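# Chess capture that leaves Black no recapture

## Task

White is to move: carry out the single capture that Black has no way to answer with a recapture, then set the taken piece standing upright on the table. A pawn advances one square per move, White's heading toward rank 5 and Black's toward rank 1; square names are printed along the board's border. When finished, every square other than those involved must contain exactly what it started with, each piece on the board must stand upright and lie wholly within its square, and the result has to stay that way on its own, without the robot holding anything in place.

## Robot and tools

Robot: a single six-joint arm ending in a two-finger parallel gripper. The joints, from base outward, are waist, shoulder, elbow, forearm roll, wrist pitch and wrist roll. Joint position readings and joint torques in results follow that order.

Frames: the scene frame has its origin on the table surface directly beneath the arm's base. +z is up, and +y points left when facing along +x. The base can sit slightly tilted. The gripper has its own axes: the fingers extend along gripper +z and close toward each other along gripper y. The reported end_effector_position is the spot between the pads when they are shut. Closed fingertips reach about 33 mm past that spot; open ones reach about 9 mm. While closing, the tips travel roughly 24 mm further outward, so keep that much clearance above the table or board when you grip.

execute_actions(actions): actions is a list of actions run one after another. Each action is a list of 1 to 15 rows, and each row holds 9 numbers in [-1, 1]: dx, dy, dz, rx, ry, rz, position, force_limit, speed. One row lasts one control step (1/30 s). An action always lasts 15 steps (0.5 s), and if it has fewer rows, the last row repeats. dx..rz form a target that is an offset, not a pose. It is measured in the gripper's own axes from the gripper's measured pose at the start of that action. For the first action in a call, that start is the last pose a result reported. Every row in an action refers to that same start, so rows do not add up. The scale is 1.0 = 0.6 m for dx, dy, dz and 1.0 = 180 degrees for rx, ry, rz, which together form one rotation vector. Each step, the commanded pose is clipped to within 70 mm and 16 degrees of the measured pose, so a large offset can take several actions. Position is the finger opening: +1 is fully open (140 mm), about -0.8 is where the pads touch, and -1 closes until something blocks the fingers. force_limit runs from about 14 N at -1, through 60 N at 0, to 107 N at +1. speed is the finger speed: about 30 mm/s at -1, 140 at 0 and 250 at +1. An empty actions list only reports state and images.

move(target, speed, stop_force, blocking): target is one 9-number row, laid out like an execute_actions row. Its pose part is an offset in gripper axes from the pose in the most recent result that showed one. The gripper follows a straight path lasting 0.5 to 10 s and stops short of the target if the path needs more than that. speed is in m/s, from 0.002 to 0.5 (default 0.25), and turning is capped at twice that value in rad/s. The finger numbers are sent at the start. stop_force (optional) is in N, from 20 to 80. It ends the path when the push against the motion rises by that amount for 2 steps, then backs off 2 steps and holds. Use it only very slowly, on moves that do not rotate the gripper, and not before 0.2 s have passed. Leave it out when lifting away from something you press on. blocking=false returns after 0.5 s while the arm keeps going; it cannot be combined with stop_force. Until its end appears in a result, use wait(0) or stop before sending anything else. The path does not avoid obstacles, and the actual speed can overshoot, especially when the arm is near full stretch.

The result's move line gives the ending. done means it settled near the target. Other endings are off_target, moving, held (the last step was blocked), fault, and contact (stop_force ended it; this ranks above the others). It also gives the distance left to the target. limits=paced means the pose was clipped. limits=held means some steps were blocked, and after such a block the arm may then move much faster.



Cameras: cam_head_left, cam_head_right, cam_high and cam_low (each 896x504) and cam_wrist (504x504, fisheye). Calibration lines give K, distortion and T_world_to_cam, which maps the scene frame into camera coordinates. Fixed cameras can be off by up to about 2.3 degrees and 9 mm.

Result lines: end_effector_position is in metres and end_effector_quat_wxyz gives orientation; both are in the scene frame, along with velocities in m/s and rad/s. The printed position can drift at long reach. object_status: 0 means moving, 1 means blocked while opening, 2 means blocked while closing (a grip), and 3 means the requested position was reached or the pads met. Check for 2 after closing. position_measured is in counts, from 3 (open) to 230 (pads meet), and is not linear. To tighten a grip, raise force_limit and change position slightly, for example from -1 to -0.98. Hand target is the pose the controller is currently driving toward. pose unreachable means the clearance check altered or blocked the command; the mount counts as part of the arm. Flange force is an estimate of the outside force on the gripper, including held weight, and can read no reading.

Hazards: the arm is stiff. If you press even slightly past a firm contact, or hit hard, it can fault. A fault comes from joint load limits (waist and shoulder 319, elbow 150, and the three wrist joints 42.3 N m) or from 144 N on any part of the arm or held object. The arm then goes limp for 10 s and drops the rest of the call. Long holding heats motors: MOTOR HOT is a warning, and OVER-TEMPERATURE FAULT applies the brakes. A held part may get tugged briefly, so grip firmly. Don't drop, slam or knock pieces over, and never let anything leave the table. Approach slowly and release pieces only once they stand on their own.

Each tool is called after "Request:" as a command line: name --argument value for each argument, lists and objects as JSON in quotes; but a table of rows of numbers goes row by row, as --pt "numbers of a row", without its own name.

## Session

Request:
execute_actions --actions '[]'

Scene clock: 0.00 s.
end_effector_position=(+1.0724, -0.0558, +0.1629) position_measured=3 object_status=3 end_effector_quat_wxyz=(-0.085, +0.962, -0.072, +0.249) end_effector_velocity=(-0.000, +0.001, +0.002) end_effector_angular_velocity=(+0.001, -0.002, -0.001)
Joint positions: [-0.142  0.682  1.259  0.303  0.723  1.394]
Joint velocities: [ 0.001 -0.002  0.001  0.    -0.001  0.001]
Joint torques (N m, as the joint torque sensors report them, + toward a larger angle): no reading
Flange force (N, the push that the arm receives, along the gripper's own x y z axes): no reading
Hand target: +1.072, -0.056, +0.163; -0.085, +0.962, -0.071, +0.249

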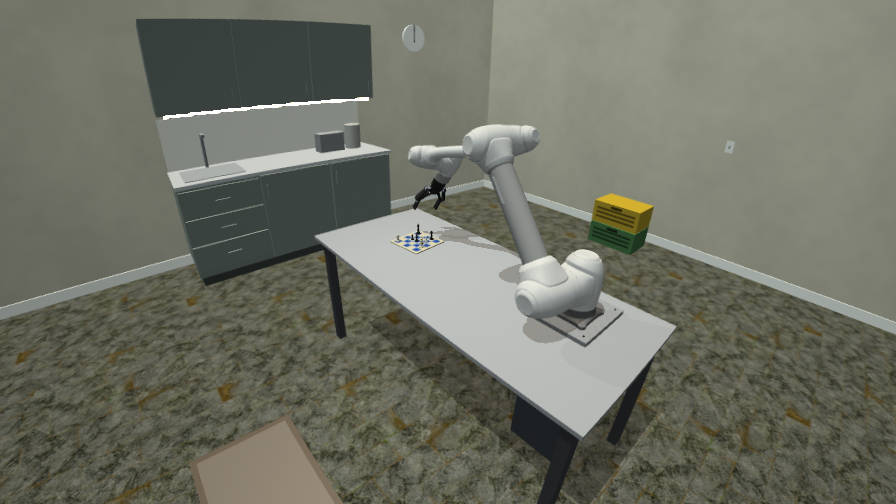

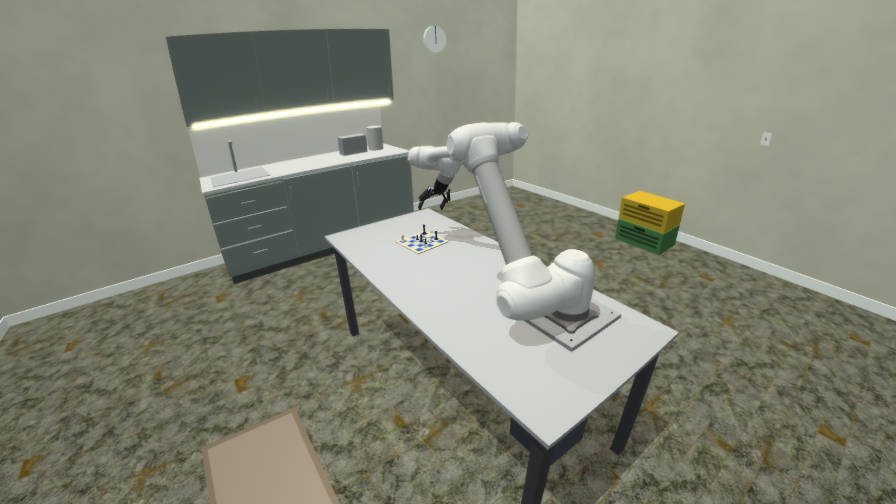

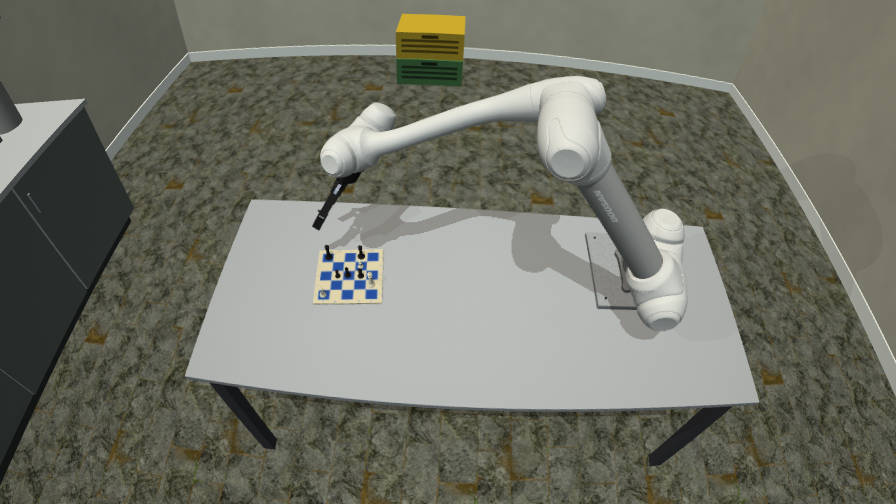

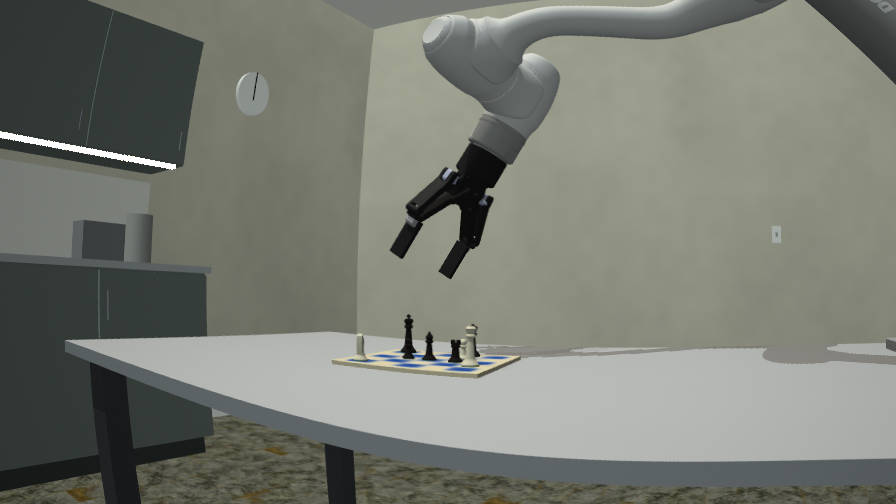

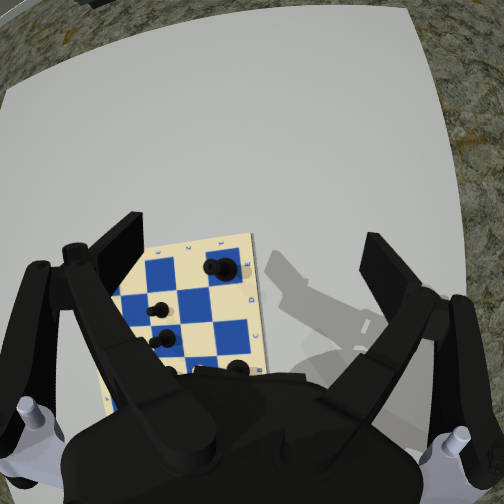

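Request:
zoom_image --camera "cam_high" --region '[300, 230, 400, 315]'

Request:
zoom_image --camera "cam_low" --region '[320, 300, 530, 390]'

Request:
zoom_image --camera "cam_wrist" --region '[90, 210, 300, 420]'

Region (300, 230, 400, 315) of cam_high's 896x504 image, scaled by 5.040, with more detail than that image has; it fills the top 428 rows of this view, and the rest is white.

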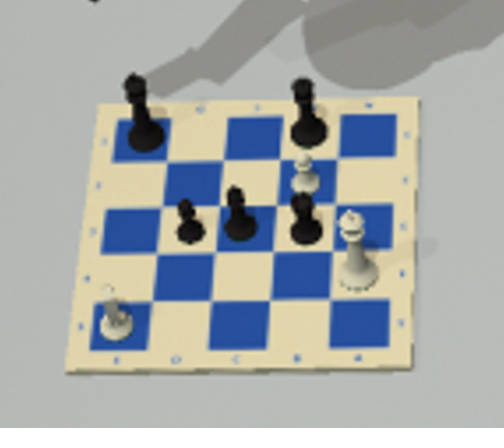

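Region (320, 300, 530, 390) of cam_low's 896x504 image, scaled by 2.400, with more detail than that image has; it fills the top 216 rows of this view, and the rest is white.

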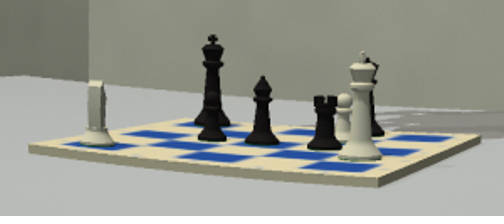

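Region (90, 210, 300, 420) of cam_wrist's 504x504 image, scaled by 2.400, with more detail than that image has.

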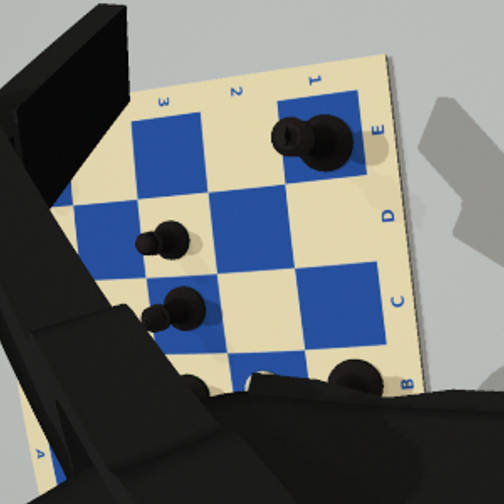

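Request:
move --target '[-0.2221, -0.1862, -0.091, -0.1076, -0.1337, 0.1705, 1, -0.5, 0.5]' --speed 0.25

Scene clock: 55.27 s.
end_effector_position=(+0.9406, +0.0700, +0.1696) position_measured=3 object_status=3 end_effector_quat_wxyz=(+0.000, +0.940, -0.342, +0.001) end_effector_velocity=(-0.000, -0.001, -0.001) end_effector_angular_velocity=(+0.001, +0.003, -0.004)
Joint positions: [ 0.041  0.701  1.126 -0.002  1.311  2.307]
Joint velocities: [-0.001  0.002 -0.001  0.001  0.002  0.003]
Joint torques (N m, as the joint torque sensors report them, + toward a larger angle): [  -2.33 -108.99  -42.17    4.1     0.17    0.34]
Flange force (N, the push that the arm receives, along the gripper's own x y z axes): [-3.0 0.6 3.5]
Hand target: +0.941, +0.070, +0.170; +0.000, +0.940, -0.342, +0.001
Off the commanded pose: 0.000 m, 0 deg.
move: done
camera_calibration (this result's frames):
cam_wrist: T_world_to_cam=[[-0.563288, -0.825453, -0.0365143, 0.597199], [-0.767851, 0.506637, 0.392076, 0.614196], [-0.305141, 0.248889, -0.919208, 0.620379], [0, 0, 0, 1]] pos_world=[0.997309, 0.0273804, 0.351252]

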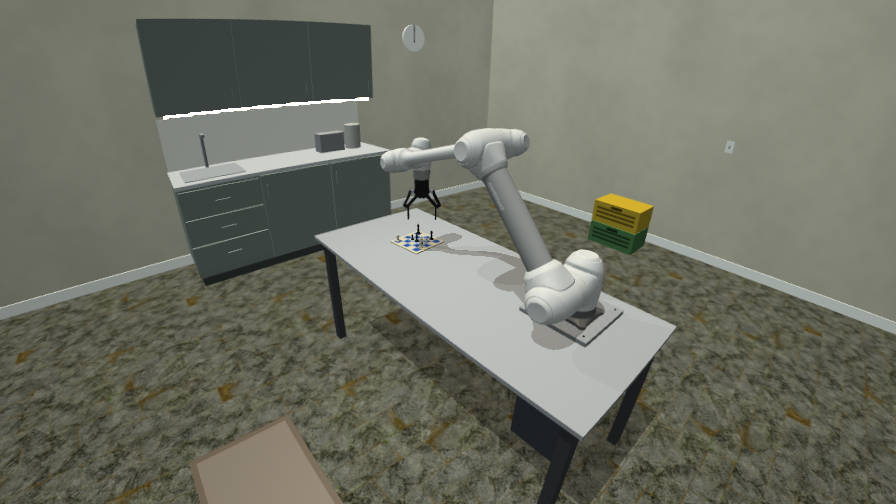

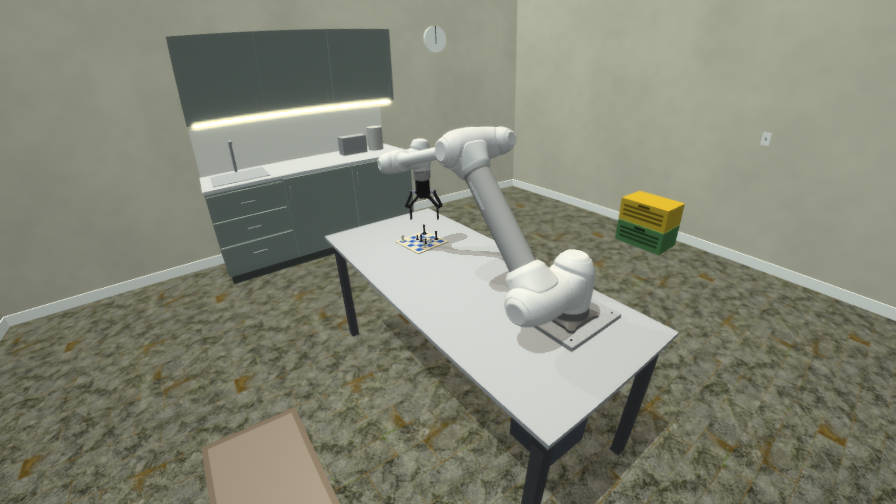

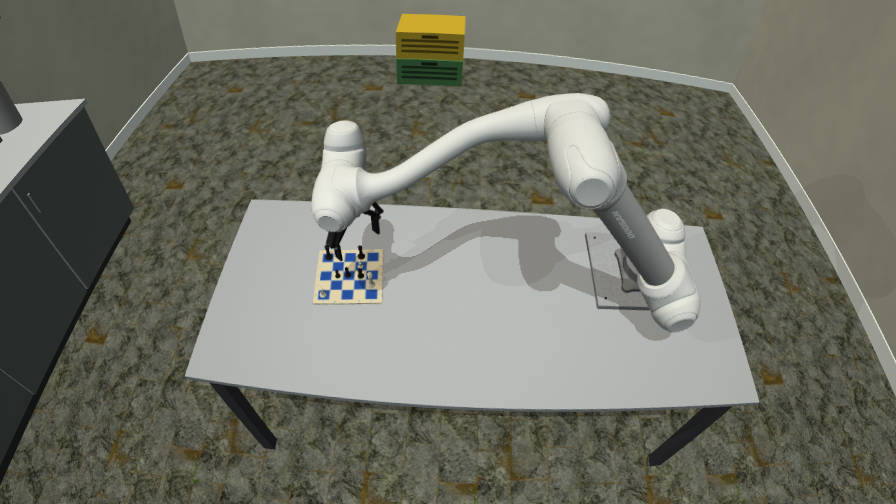

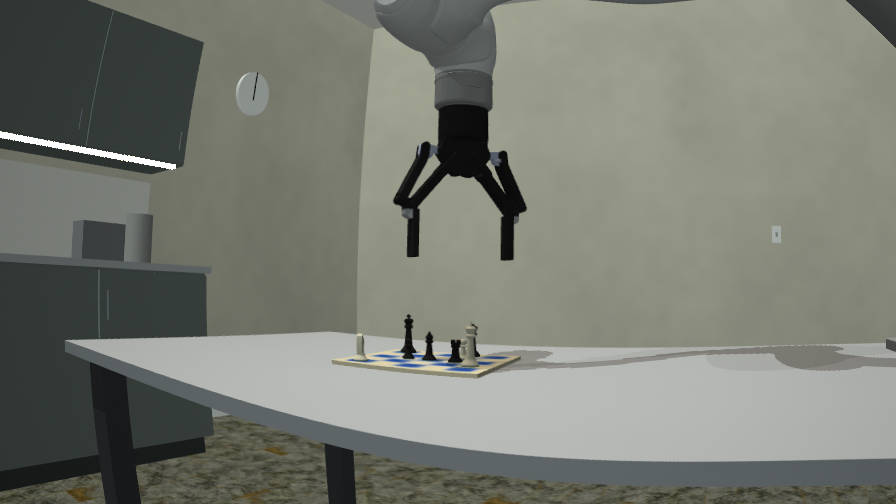

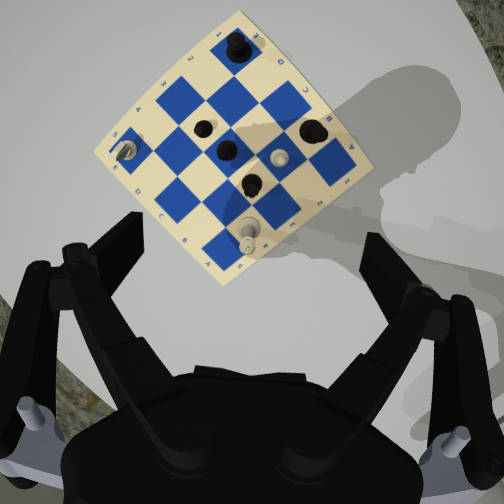

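Request:
zoom_image --camera "cam_wrist" --region '[170, 100, 350, 280]'

Request:
zoom_image --camera "cam_low" --region '[390, 200, 540, 390]'

Region (170, 100, 350, 280) of cam_wrist's 504x504 image, scaled by 2.800, with more detail than that image has.

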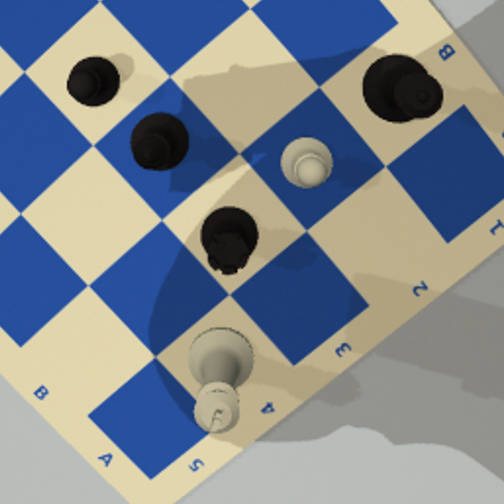

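Region (390, 200, 540, 390) of cam_low's 896x504 image, scaled by 2.653, with more detail than that image has; it fills the left 398 columns of this view, and the rest is white.

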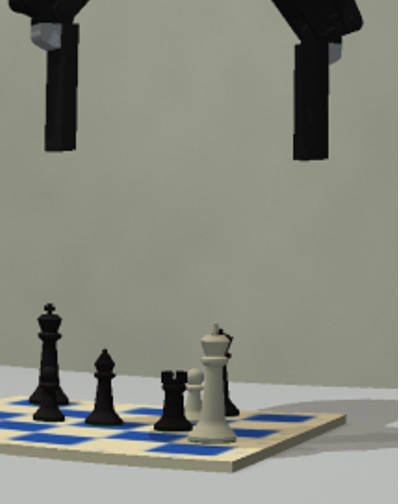

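Request:
zoom_image --camera "cam_wrist" --region '[80, 190, 200, 310]'

Request:
zoom_image --camera "cam_wrist" --region '[330, 210, 450, 330]'

Region (80, 190, 200, 310) of cam_wrist's 504x504 image, scaled by 4.200, with more detail than that image has.

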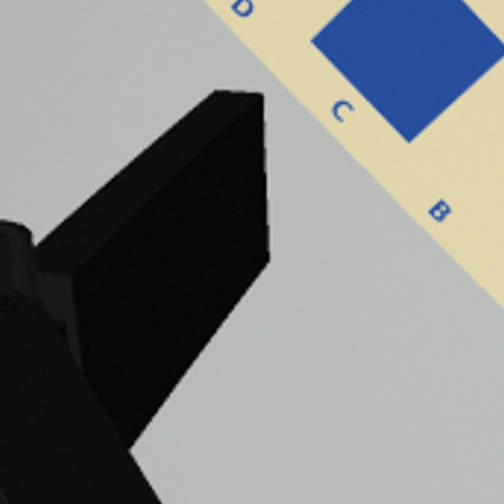

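Region (330, 210, 450, 330) of cam_wrist's 504x504 image, scaled by 4.200, with more detail than that image has.

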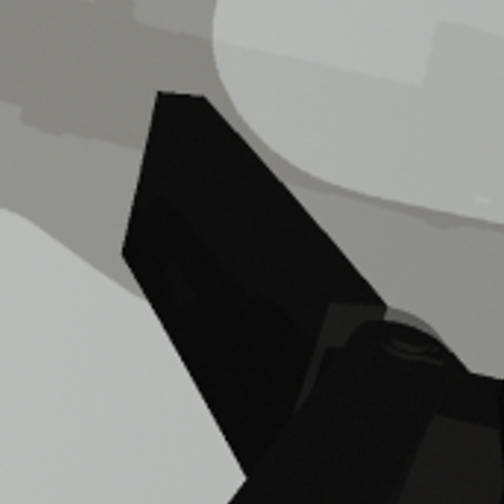

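Request:
move --target '[0.0067, -0.0067, 0.14, 0, 0, 0, -0.4, 0, 0.8]' --speed 0.15

Scene clock: 113.40 s.
end_effector_position=(+0.9464, +0.0704, +0.0857) position_measured=179 object_status=3 end_effector_quat_wxyz=(+0.000, +0.940, -0.342, +0.001) end_effector_velocity=(-0.000, +0.001, -0.001) end_effector_angular_velocity=(-0.001, +0.001, +0.002)
Joint positions: [ 0.041  0.757  1.184 -0.002  1.196  2.308]
Joint velocities: [ 0.001  0.001  0.001 -0.001 -0.001 -0.   ]
Joint torques (N m, as the joint torque sensors report them, + toward a larger angle): [  -2.8  -112.65  -41.12    3.9     0.53    0.22]
Flange force (N, the push that the arm receives, along the gripper's own x y z axes): [-5.0 0.2 3.8]
Hand target: +0.946, +0.070, +0.086; +0.000, +0.940, -0.342, +0.001
Off the commanded pose: 0.000 m, 0 deg.
move: done
camera_calibration (this result's frames):
cam_wrist: T_world_to_cam=[[-0.563366, -0.825397, -0.036596, 0.597819], [-0.767832, 0.506694, 0.39204, 0.651324], [-0.305045, 0.248961, -0.91922, 0.544846], [0, 0, 0, 1]] pos_world=[1.0031, 0.0277709, 0.267366]

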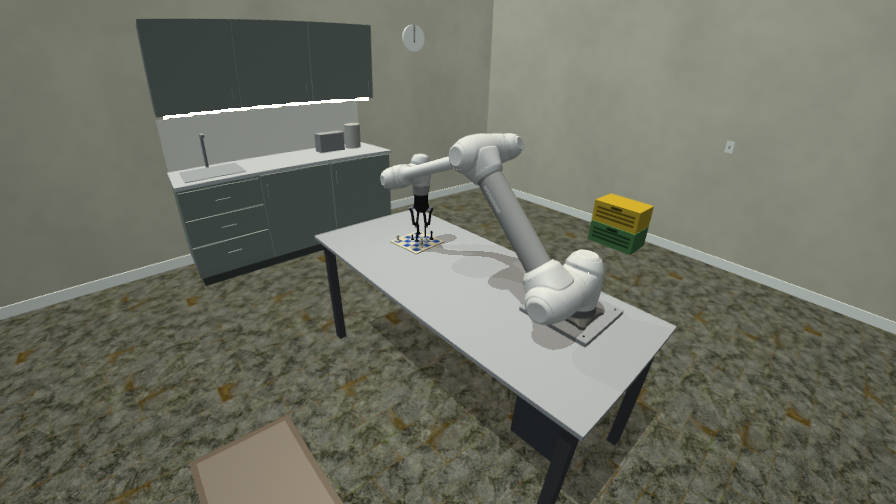

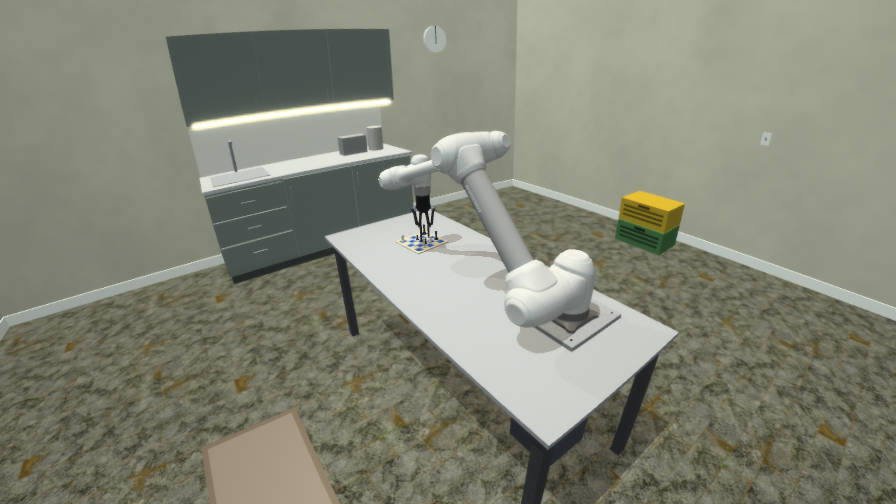

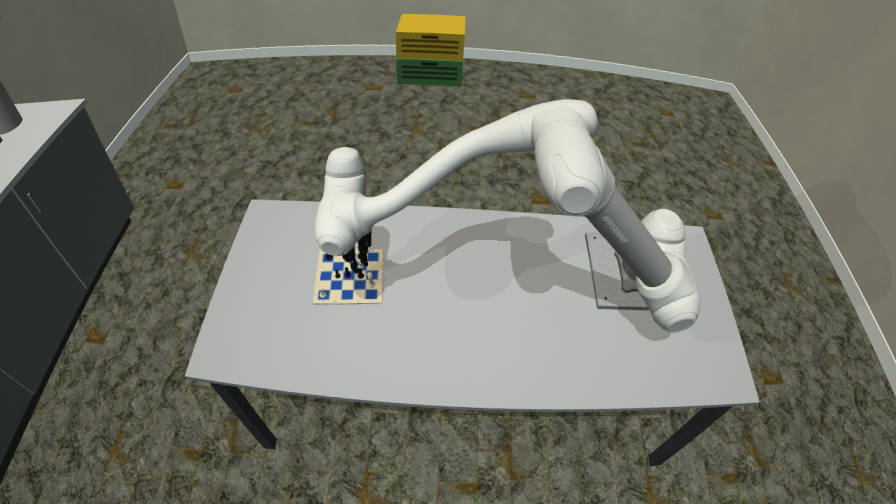

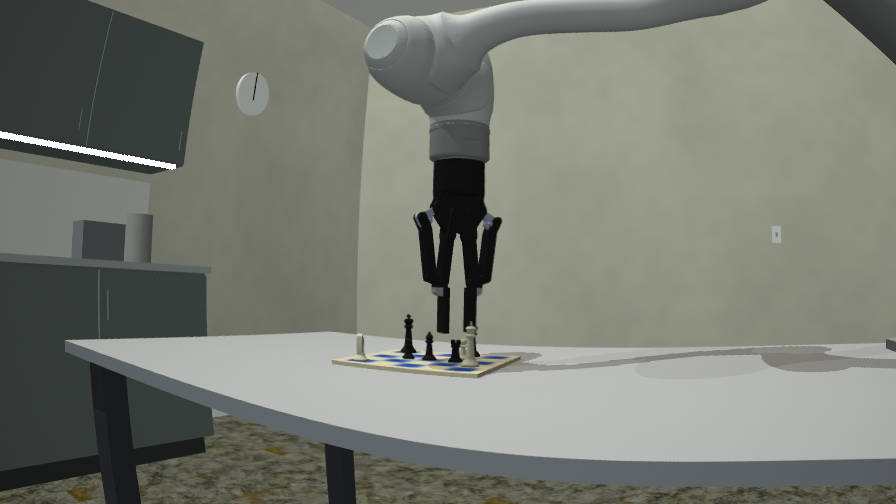

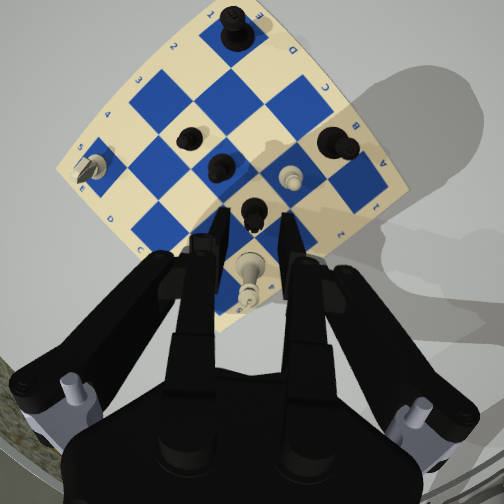

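Request:
zoom_image --camera "cam_wrist" --region '[185, 145, 325, 285]'

Request:
zoom_image --camera "cam_low" --region '[400, 270, 510, 380]'

Region (185, 145, 325, 285) of cam_wrist's 504x504 image, scaled by 3.600, with more detail than that image has.

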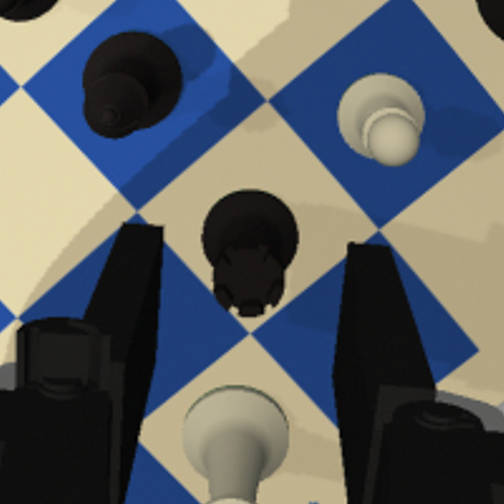

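Region (400, 270, 510, 380) of cam_low's 896x504 image, scaled by 4.582, with more detail than that image has.

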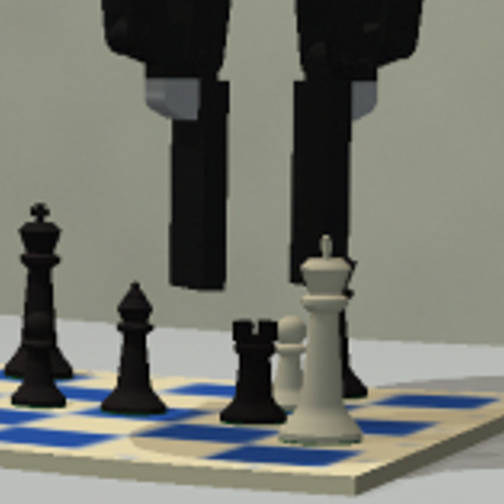

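Request:
move --target '[0.0015, -0.0005, 0.043, 0, 0, 0, -0.4, 0, 0.8]' --speed 0.06

Request:
zoom_image --camera "cam_wrist" --region '[185, 145, 325, 285]'

Request:
zoom_image --camera "cam_low" --region '[400, 270, 510, 380]'

Scene clock: 126.97 s.
end_effector_position=(+0.9474, +0.0700, +0.0600) position_measured=179 object_status=3 end_effector_quat_wxyz=(+0.000, +0.940, -0.342, +0.001) end_effector_velocity=(-0.000, +0.002, +0.002) end_effector_angular_velocity=(+0.000, -0.002, +0.001)
Joint positions: [ 0.041  0.776  1.2   -0.002  1.162  2.307]
Joint velocities: [ 0.002 -0.002  0.001 -0.    -0.001  0.001]
Joint torques (N m, as the joint torque sensors report them, + toward a larger angle): [  -2.97 -114.05  -39.77    3.84   -0.01    0.34]
Flange force (N, the push that the arm receives, along the gripper's own x y z axes): [-2.0 -2.6 2.5]
Hand target: +0.947, +0.070, +0.060; +0.000, +0.940, -0.342, +0.001
Off the commanded pose: 0.000 m, 0 deg.
move: done
camera_calibration (this result's frames):
cam_wrist: T_world_to_cam=[[-0.563368, -0.825396, -0.03658, 0.597081], [-0.767843, 0.506714, 0.391992, 0.662343], [-0.305013, 0.248924, -0.919241, 0.521541], [0, 0, 0, 1]] pos_world=[1.00403, 0.0273859, 0.24163]

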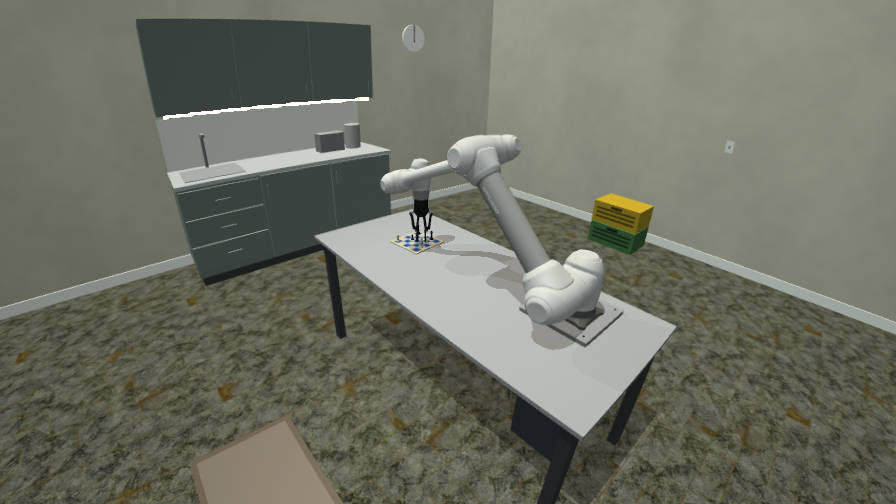

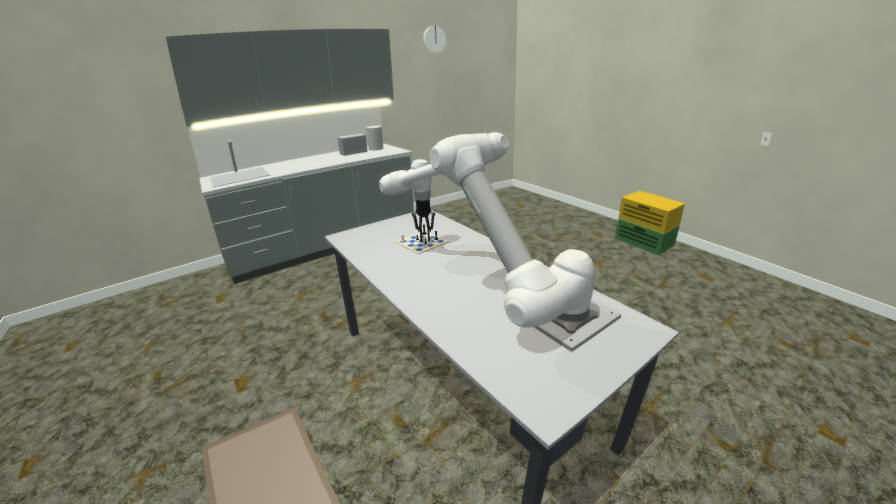

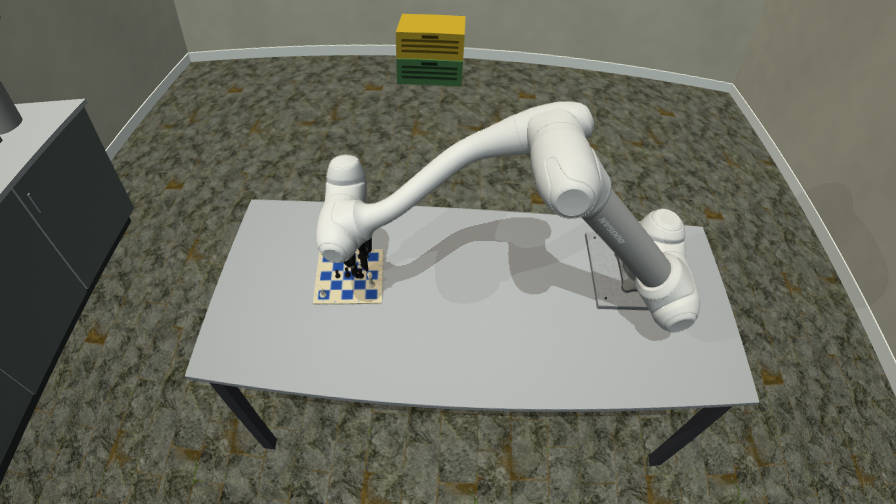

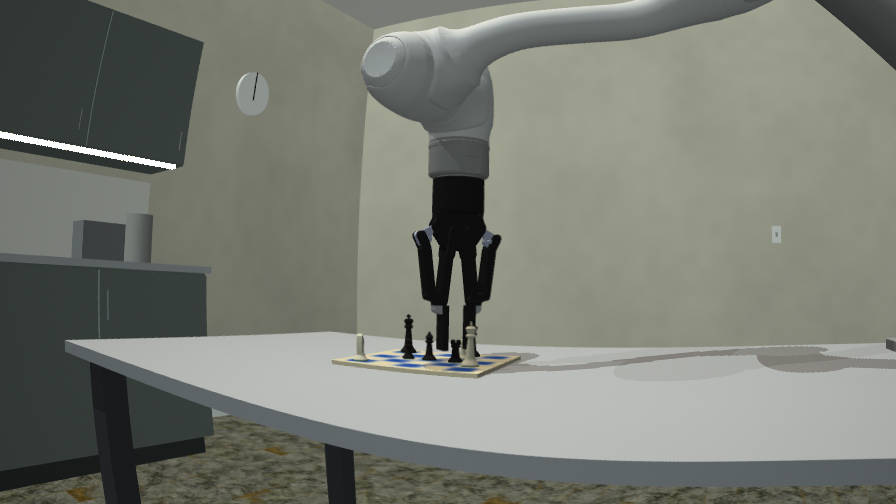

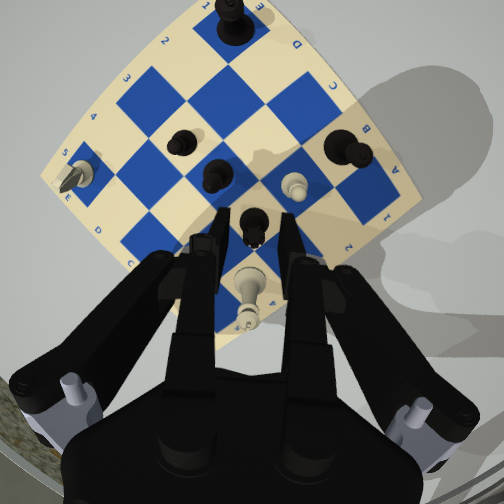

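Region (185, 145, 325, 285) of cam_wrist's 504x504 image, scaled by 3.600, with more detail than that image has.

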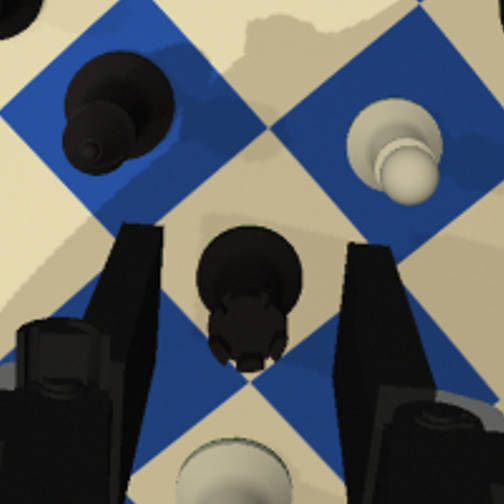

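Region (400, 270, 510, 380) of cam_low's 896x504 image, scaled by 4.582, with more detail than that image has.

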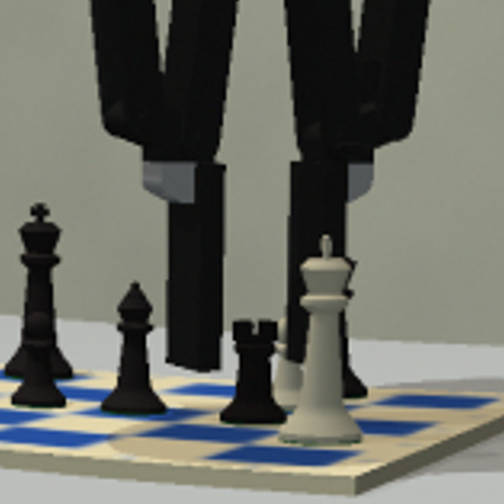

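Request:
execute_actions --actions '[[[0,0,0,0,0,0,-1,0.2,-0.3]]]'

Scene clock: 138.67 s.
end_effector_position=(+0.9473, +0.0700, +0.0599) position_measured=216 object_status=0 end_effector_quat_wxyz=(+0.000, +0.940, -0.342, +0.001) end_effector_velocity=(-0.001, +0.002, -0.000) end_effector_angular_velocity=(-0.000, +0.001, +0.003)
Joint positions: [ 0.041  0.776  1.2   -0.002  1.162  2.307]
Joint velocities: [ 0.002  0.     0.001 -0.     0.    -0.001]
Joint torques (N m, as the joint torque sensors report them, + toward a larger angle): [  -3.33 -110.11  -38.65    3.71    0.24    0.34]
Flange force (N, the push that the arm receives, along the gripper's own x y z axes): [-4.4 -1.0 0.6]
Hand target: +0.947, +0.070, +0.060; +0.000, +0.940, -0.342, +0.001
Off the commanded pose: 0.000 m, 0 deg.
camera_calibration (this result's frames):
cam_wrist: T_world_to_cam=[[-0.563382, -0.825386, -0.036585, 0.597092], [-0.767822, 0.506714, 0.392033, 0.662335], [-0.30504, 0.248955, -0.919224, 0.521503], [0, 0, 0, 1]] pos_world=[1.00403, 0.027386, 0.241566]

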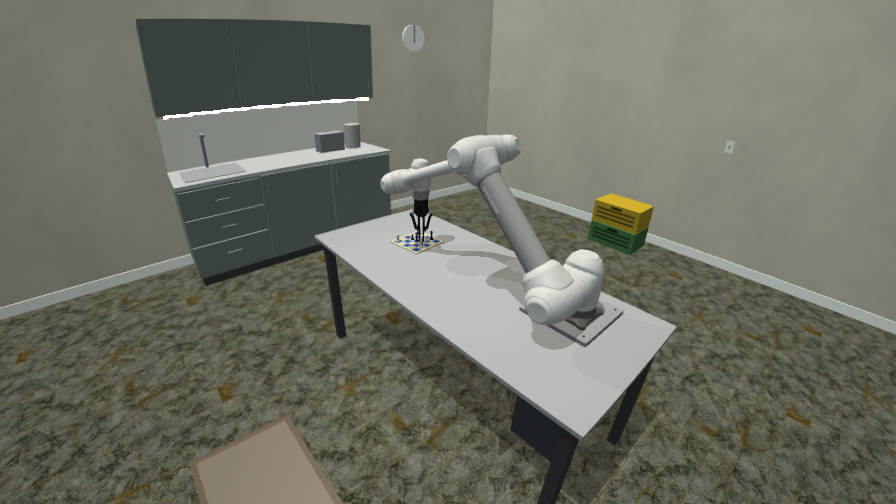

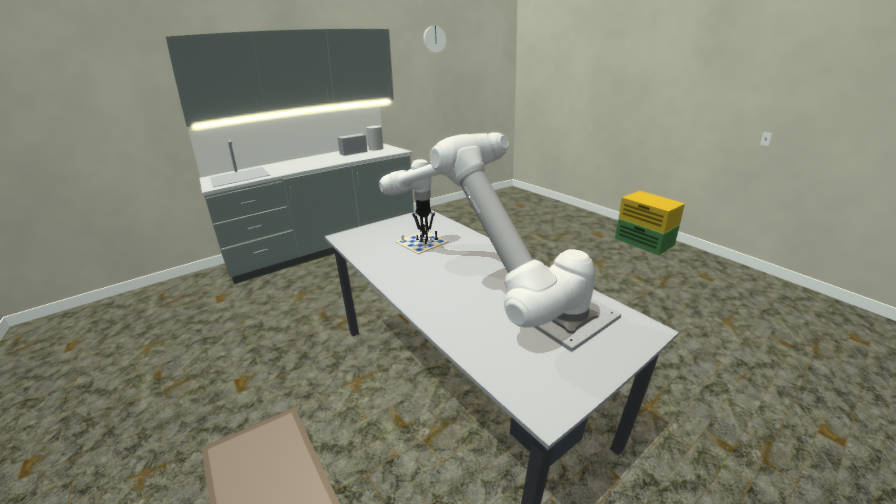

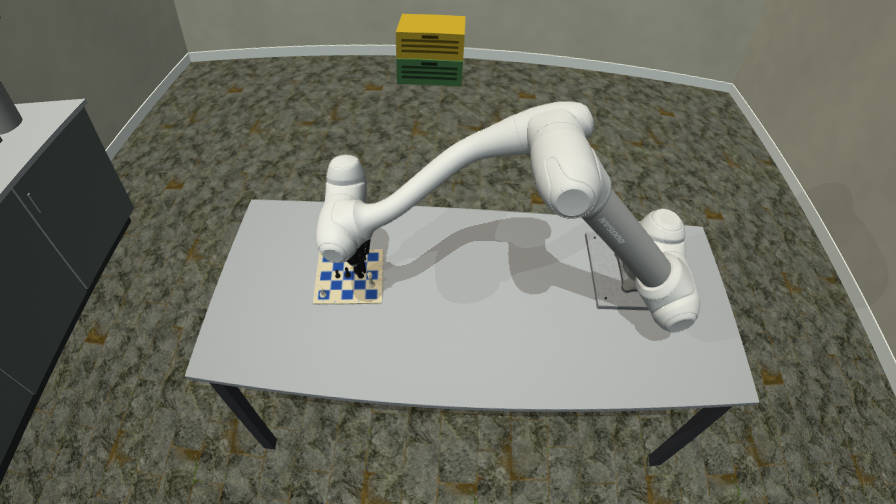

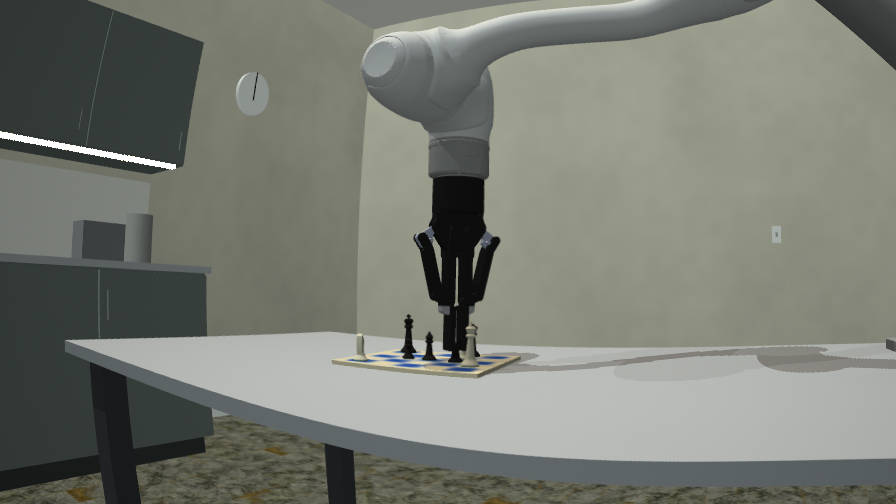

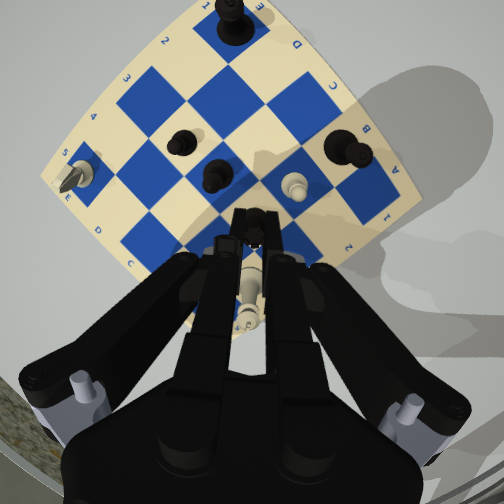

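Request:
move --target '[0, 0, -0.11, 0, 0, 0, -1, 0.2, -0.3]' --speed 0.15

Request:
zoom_image --camera "cam_low" --region '[390, 240, 530, 380]'

Scene clock: 146.77 s.
end_effector_position=(+0.9472, +0.0700, +0.1258) position_measured=216 object_status=2 end_effector_quat_wxyz=(+0.000, +0.940, -0.342, +0.001) end_effector_velocity=(+0.000, +0.001, -0.000) end_effector_angular_velocity=(+0.000, +0.001, +0.002)
Joint positions: [ 0.041  0.735  1.149 -0.002  1.254  2.307]
Joint velocities: [ 0.001  0.002 -0.002  0.     0.002 -0.001]
Joint torques (N m, as the joint torque sensors report them, + toward a larger angle): [  -2.34 -110.82  -41.56    3.95    0.12    0.08]
Flange force (N, the push that the arm receives, along the gripper's own x y z axes): [-3.9 -0.1 3.3]
Hand target: +0.947, +0.070, +0.126; +0.000, +0.940, -0.342, +0.001
Off the commanded pose: 0.000 m, 0 deg.
move: done
camera_calibration (this result's frames):
cam_wrist: T_world_to_cam=[[-0.563317, -0.825435, -0.0364905, 0.599413], [-0.767835, 0.506676, 0.392056, 0.636381], [-0.305128, 0.248871, -0.919217, 0.58211], [0, 0, 0, 1]] pos_world=[1.00391, 0.0274667, 0.307461]

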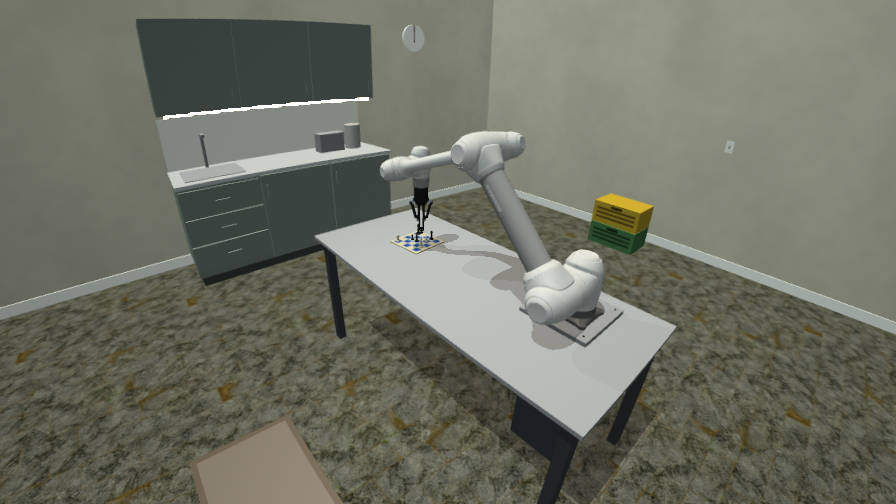

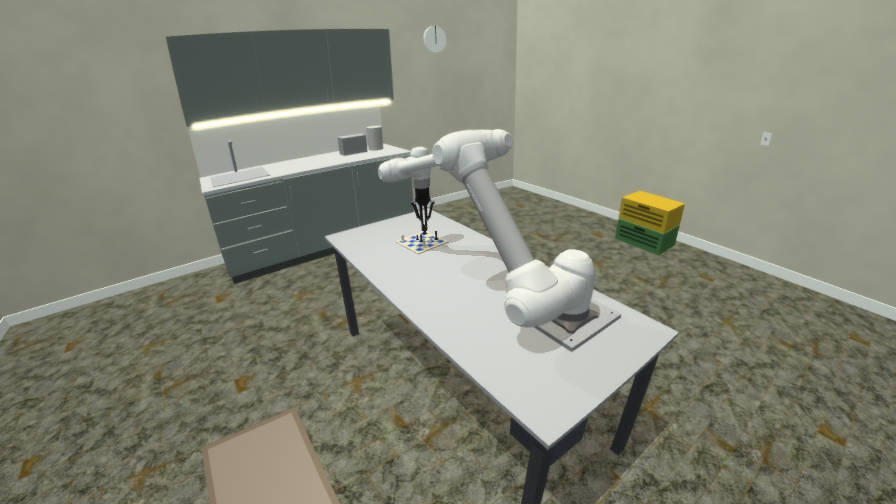

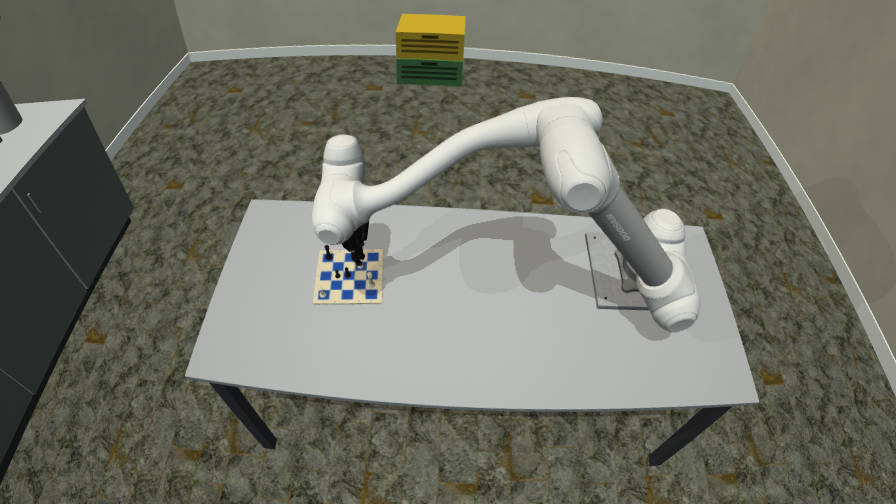

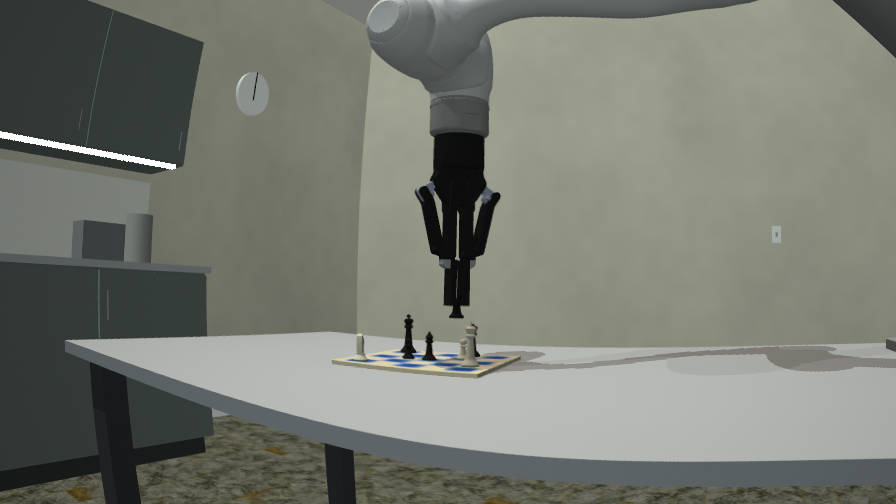

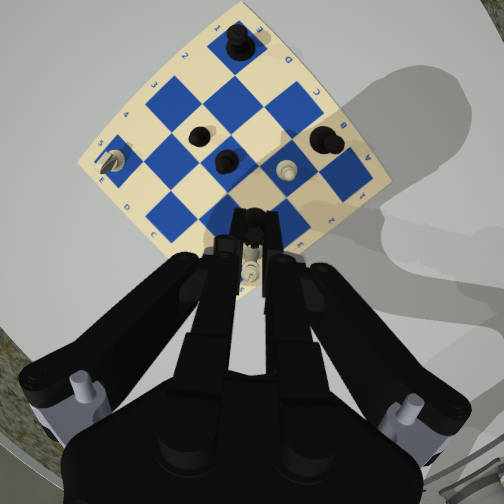

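Region (390, 240, 530, 380) of cam_low's 896x504 image, scaled by 3.600, with more detail than that image has.

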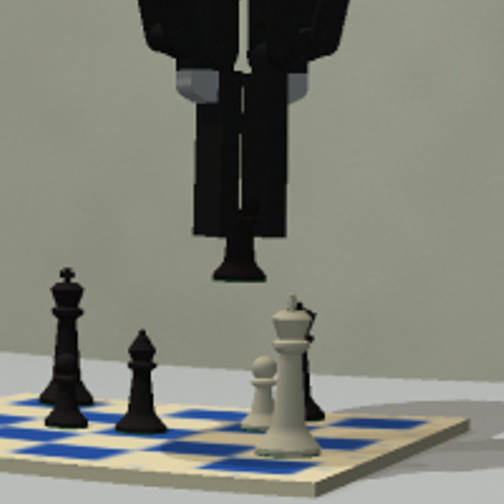

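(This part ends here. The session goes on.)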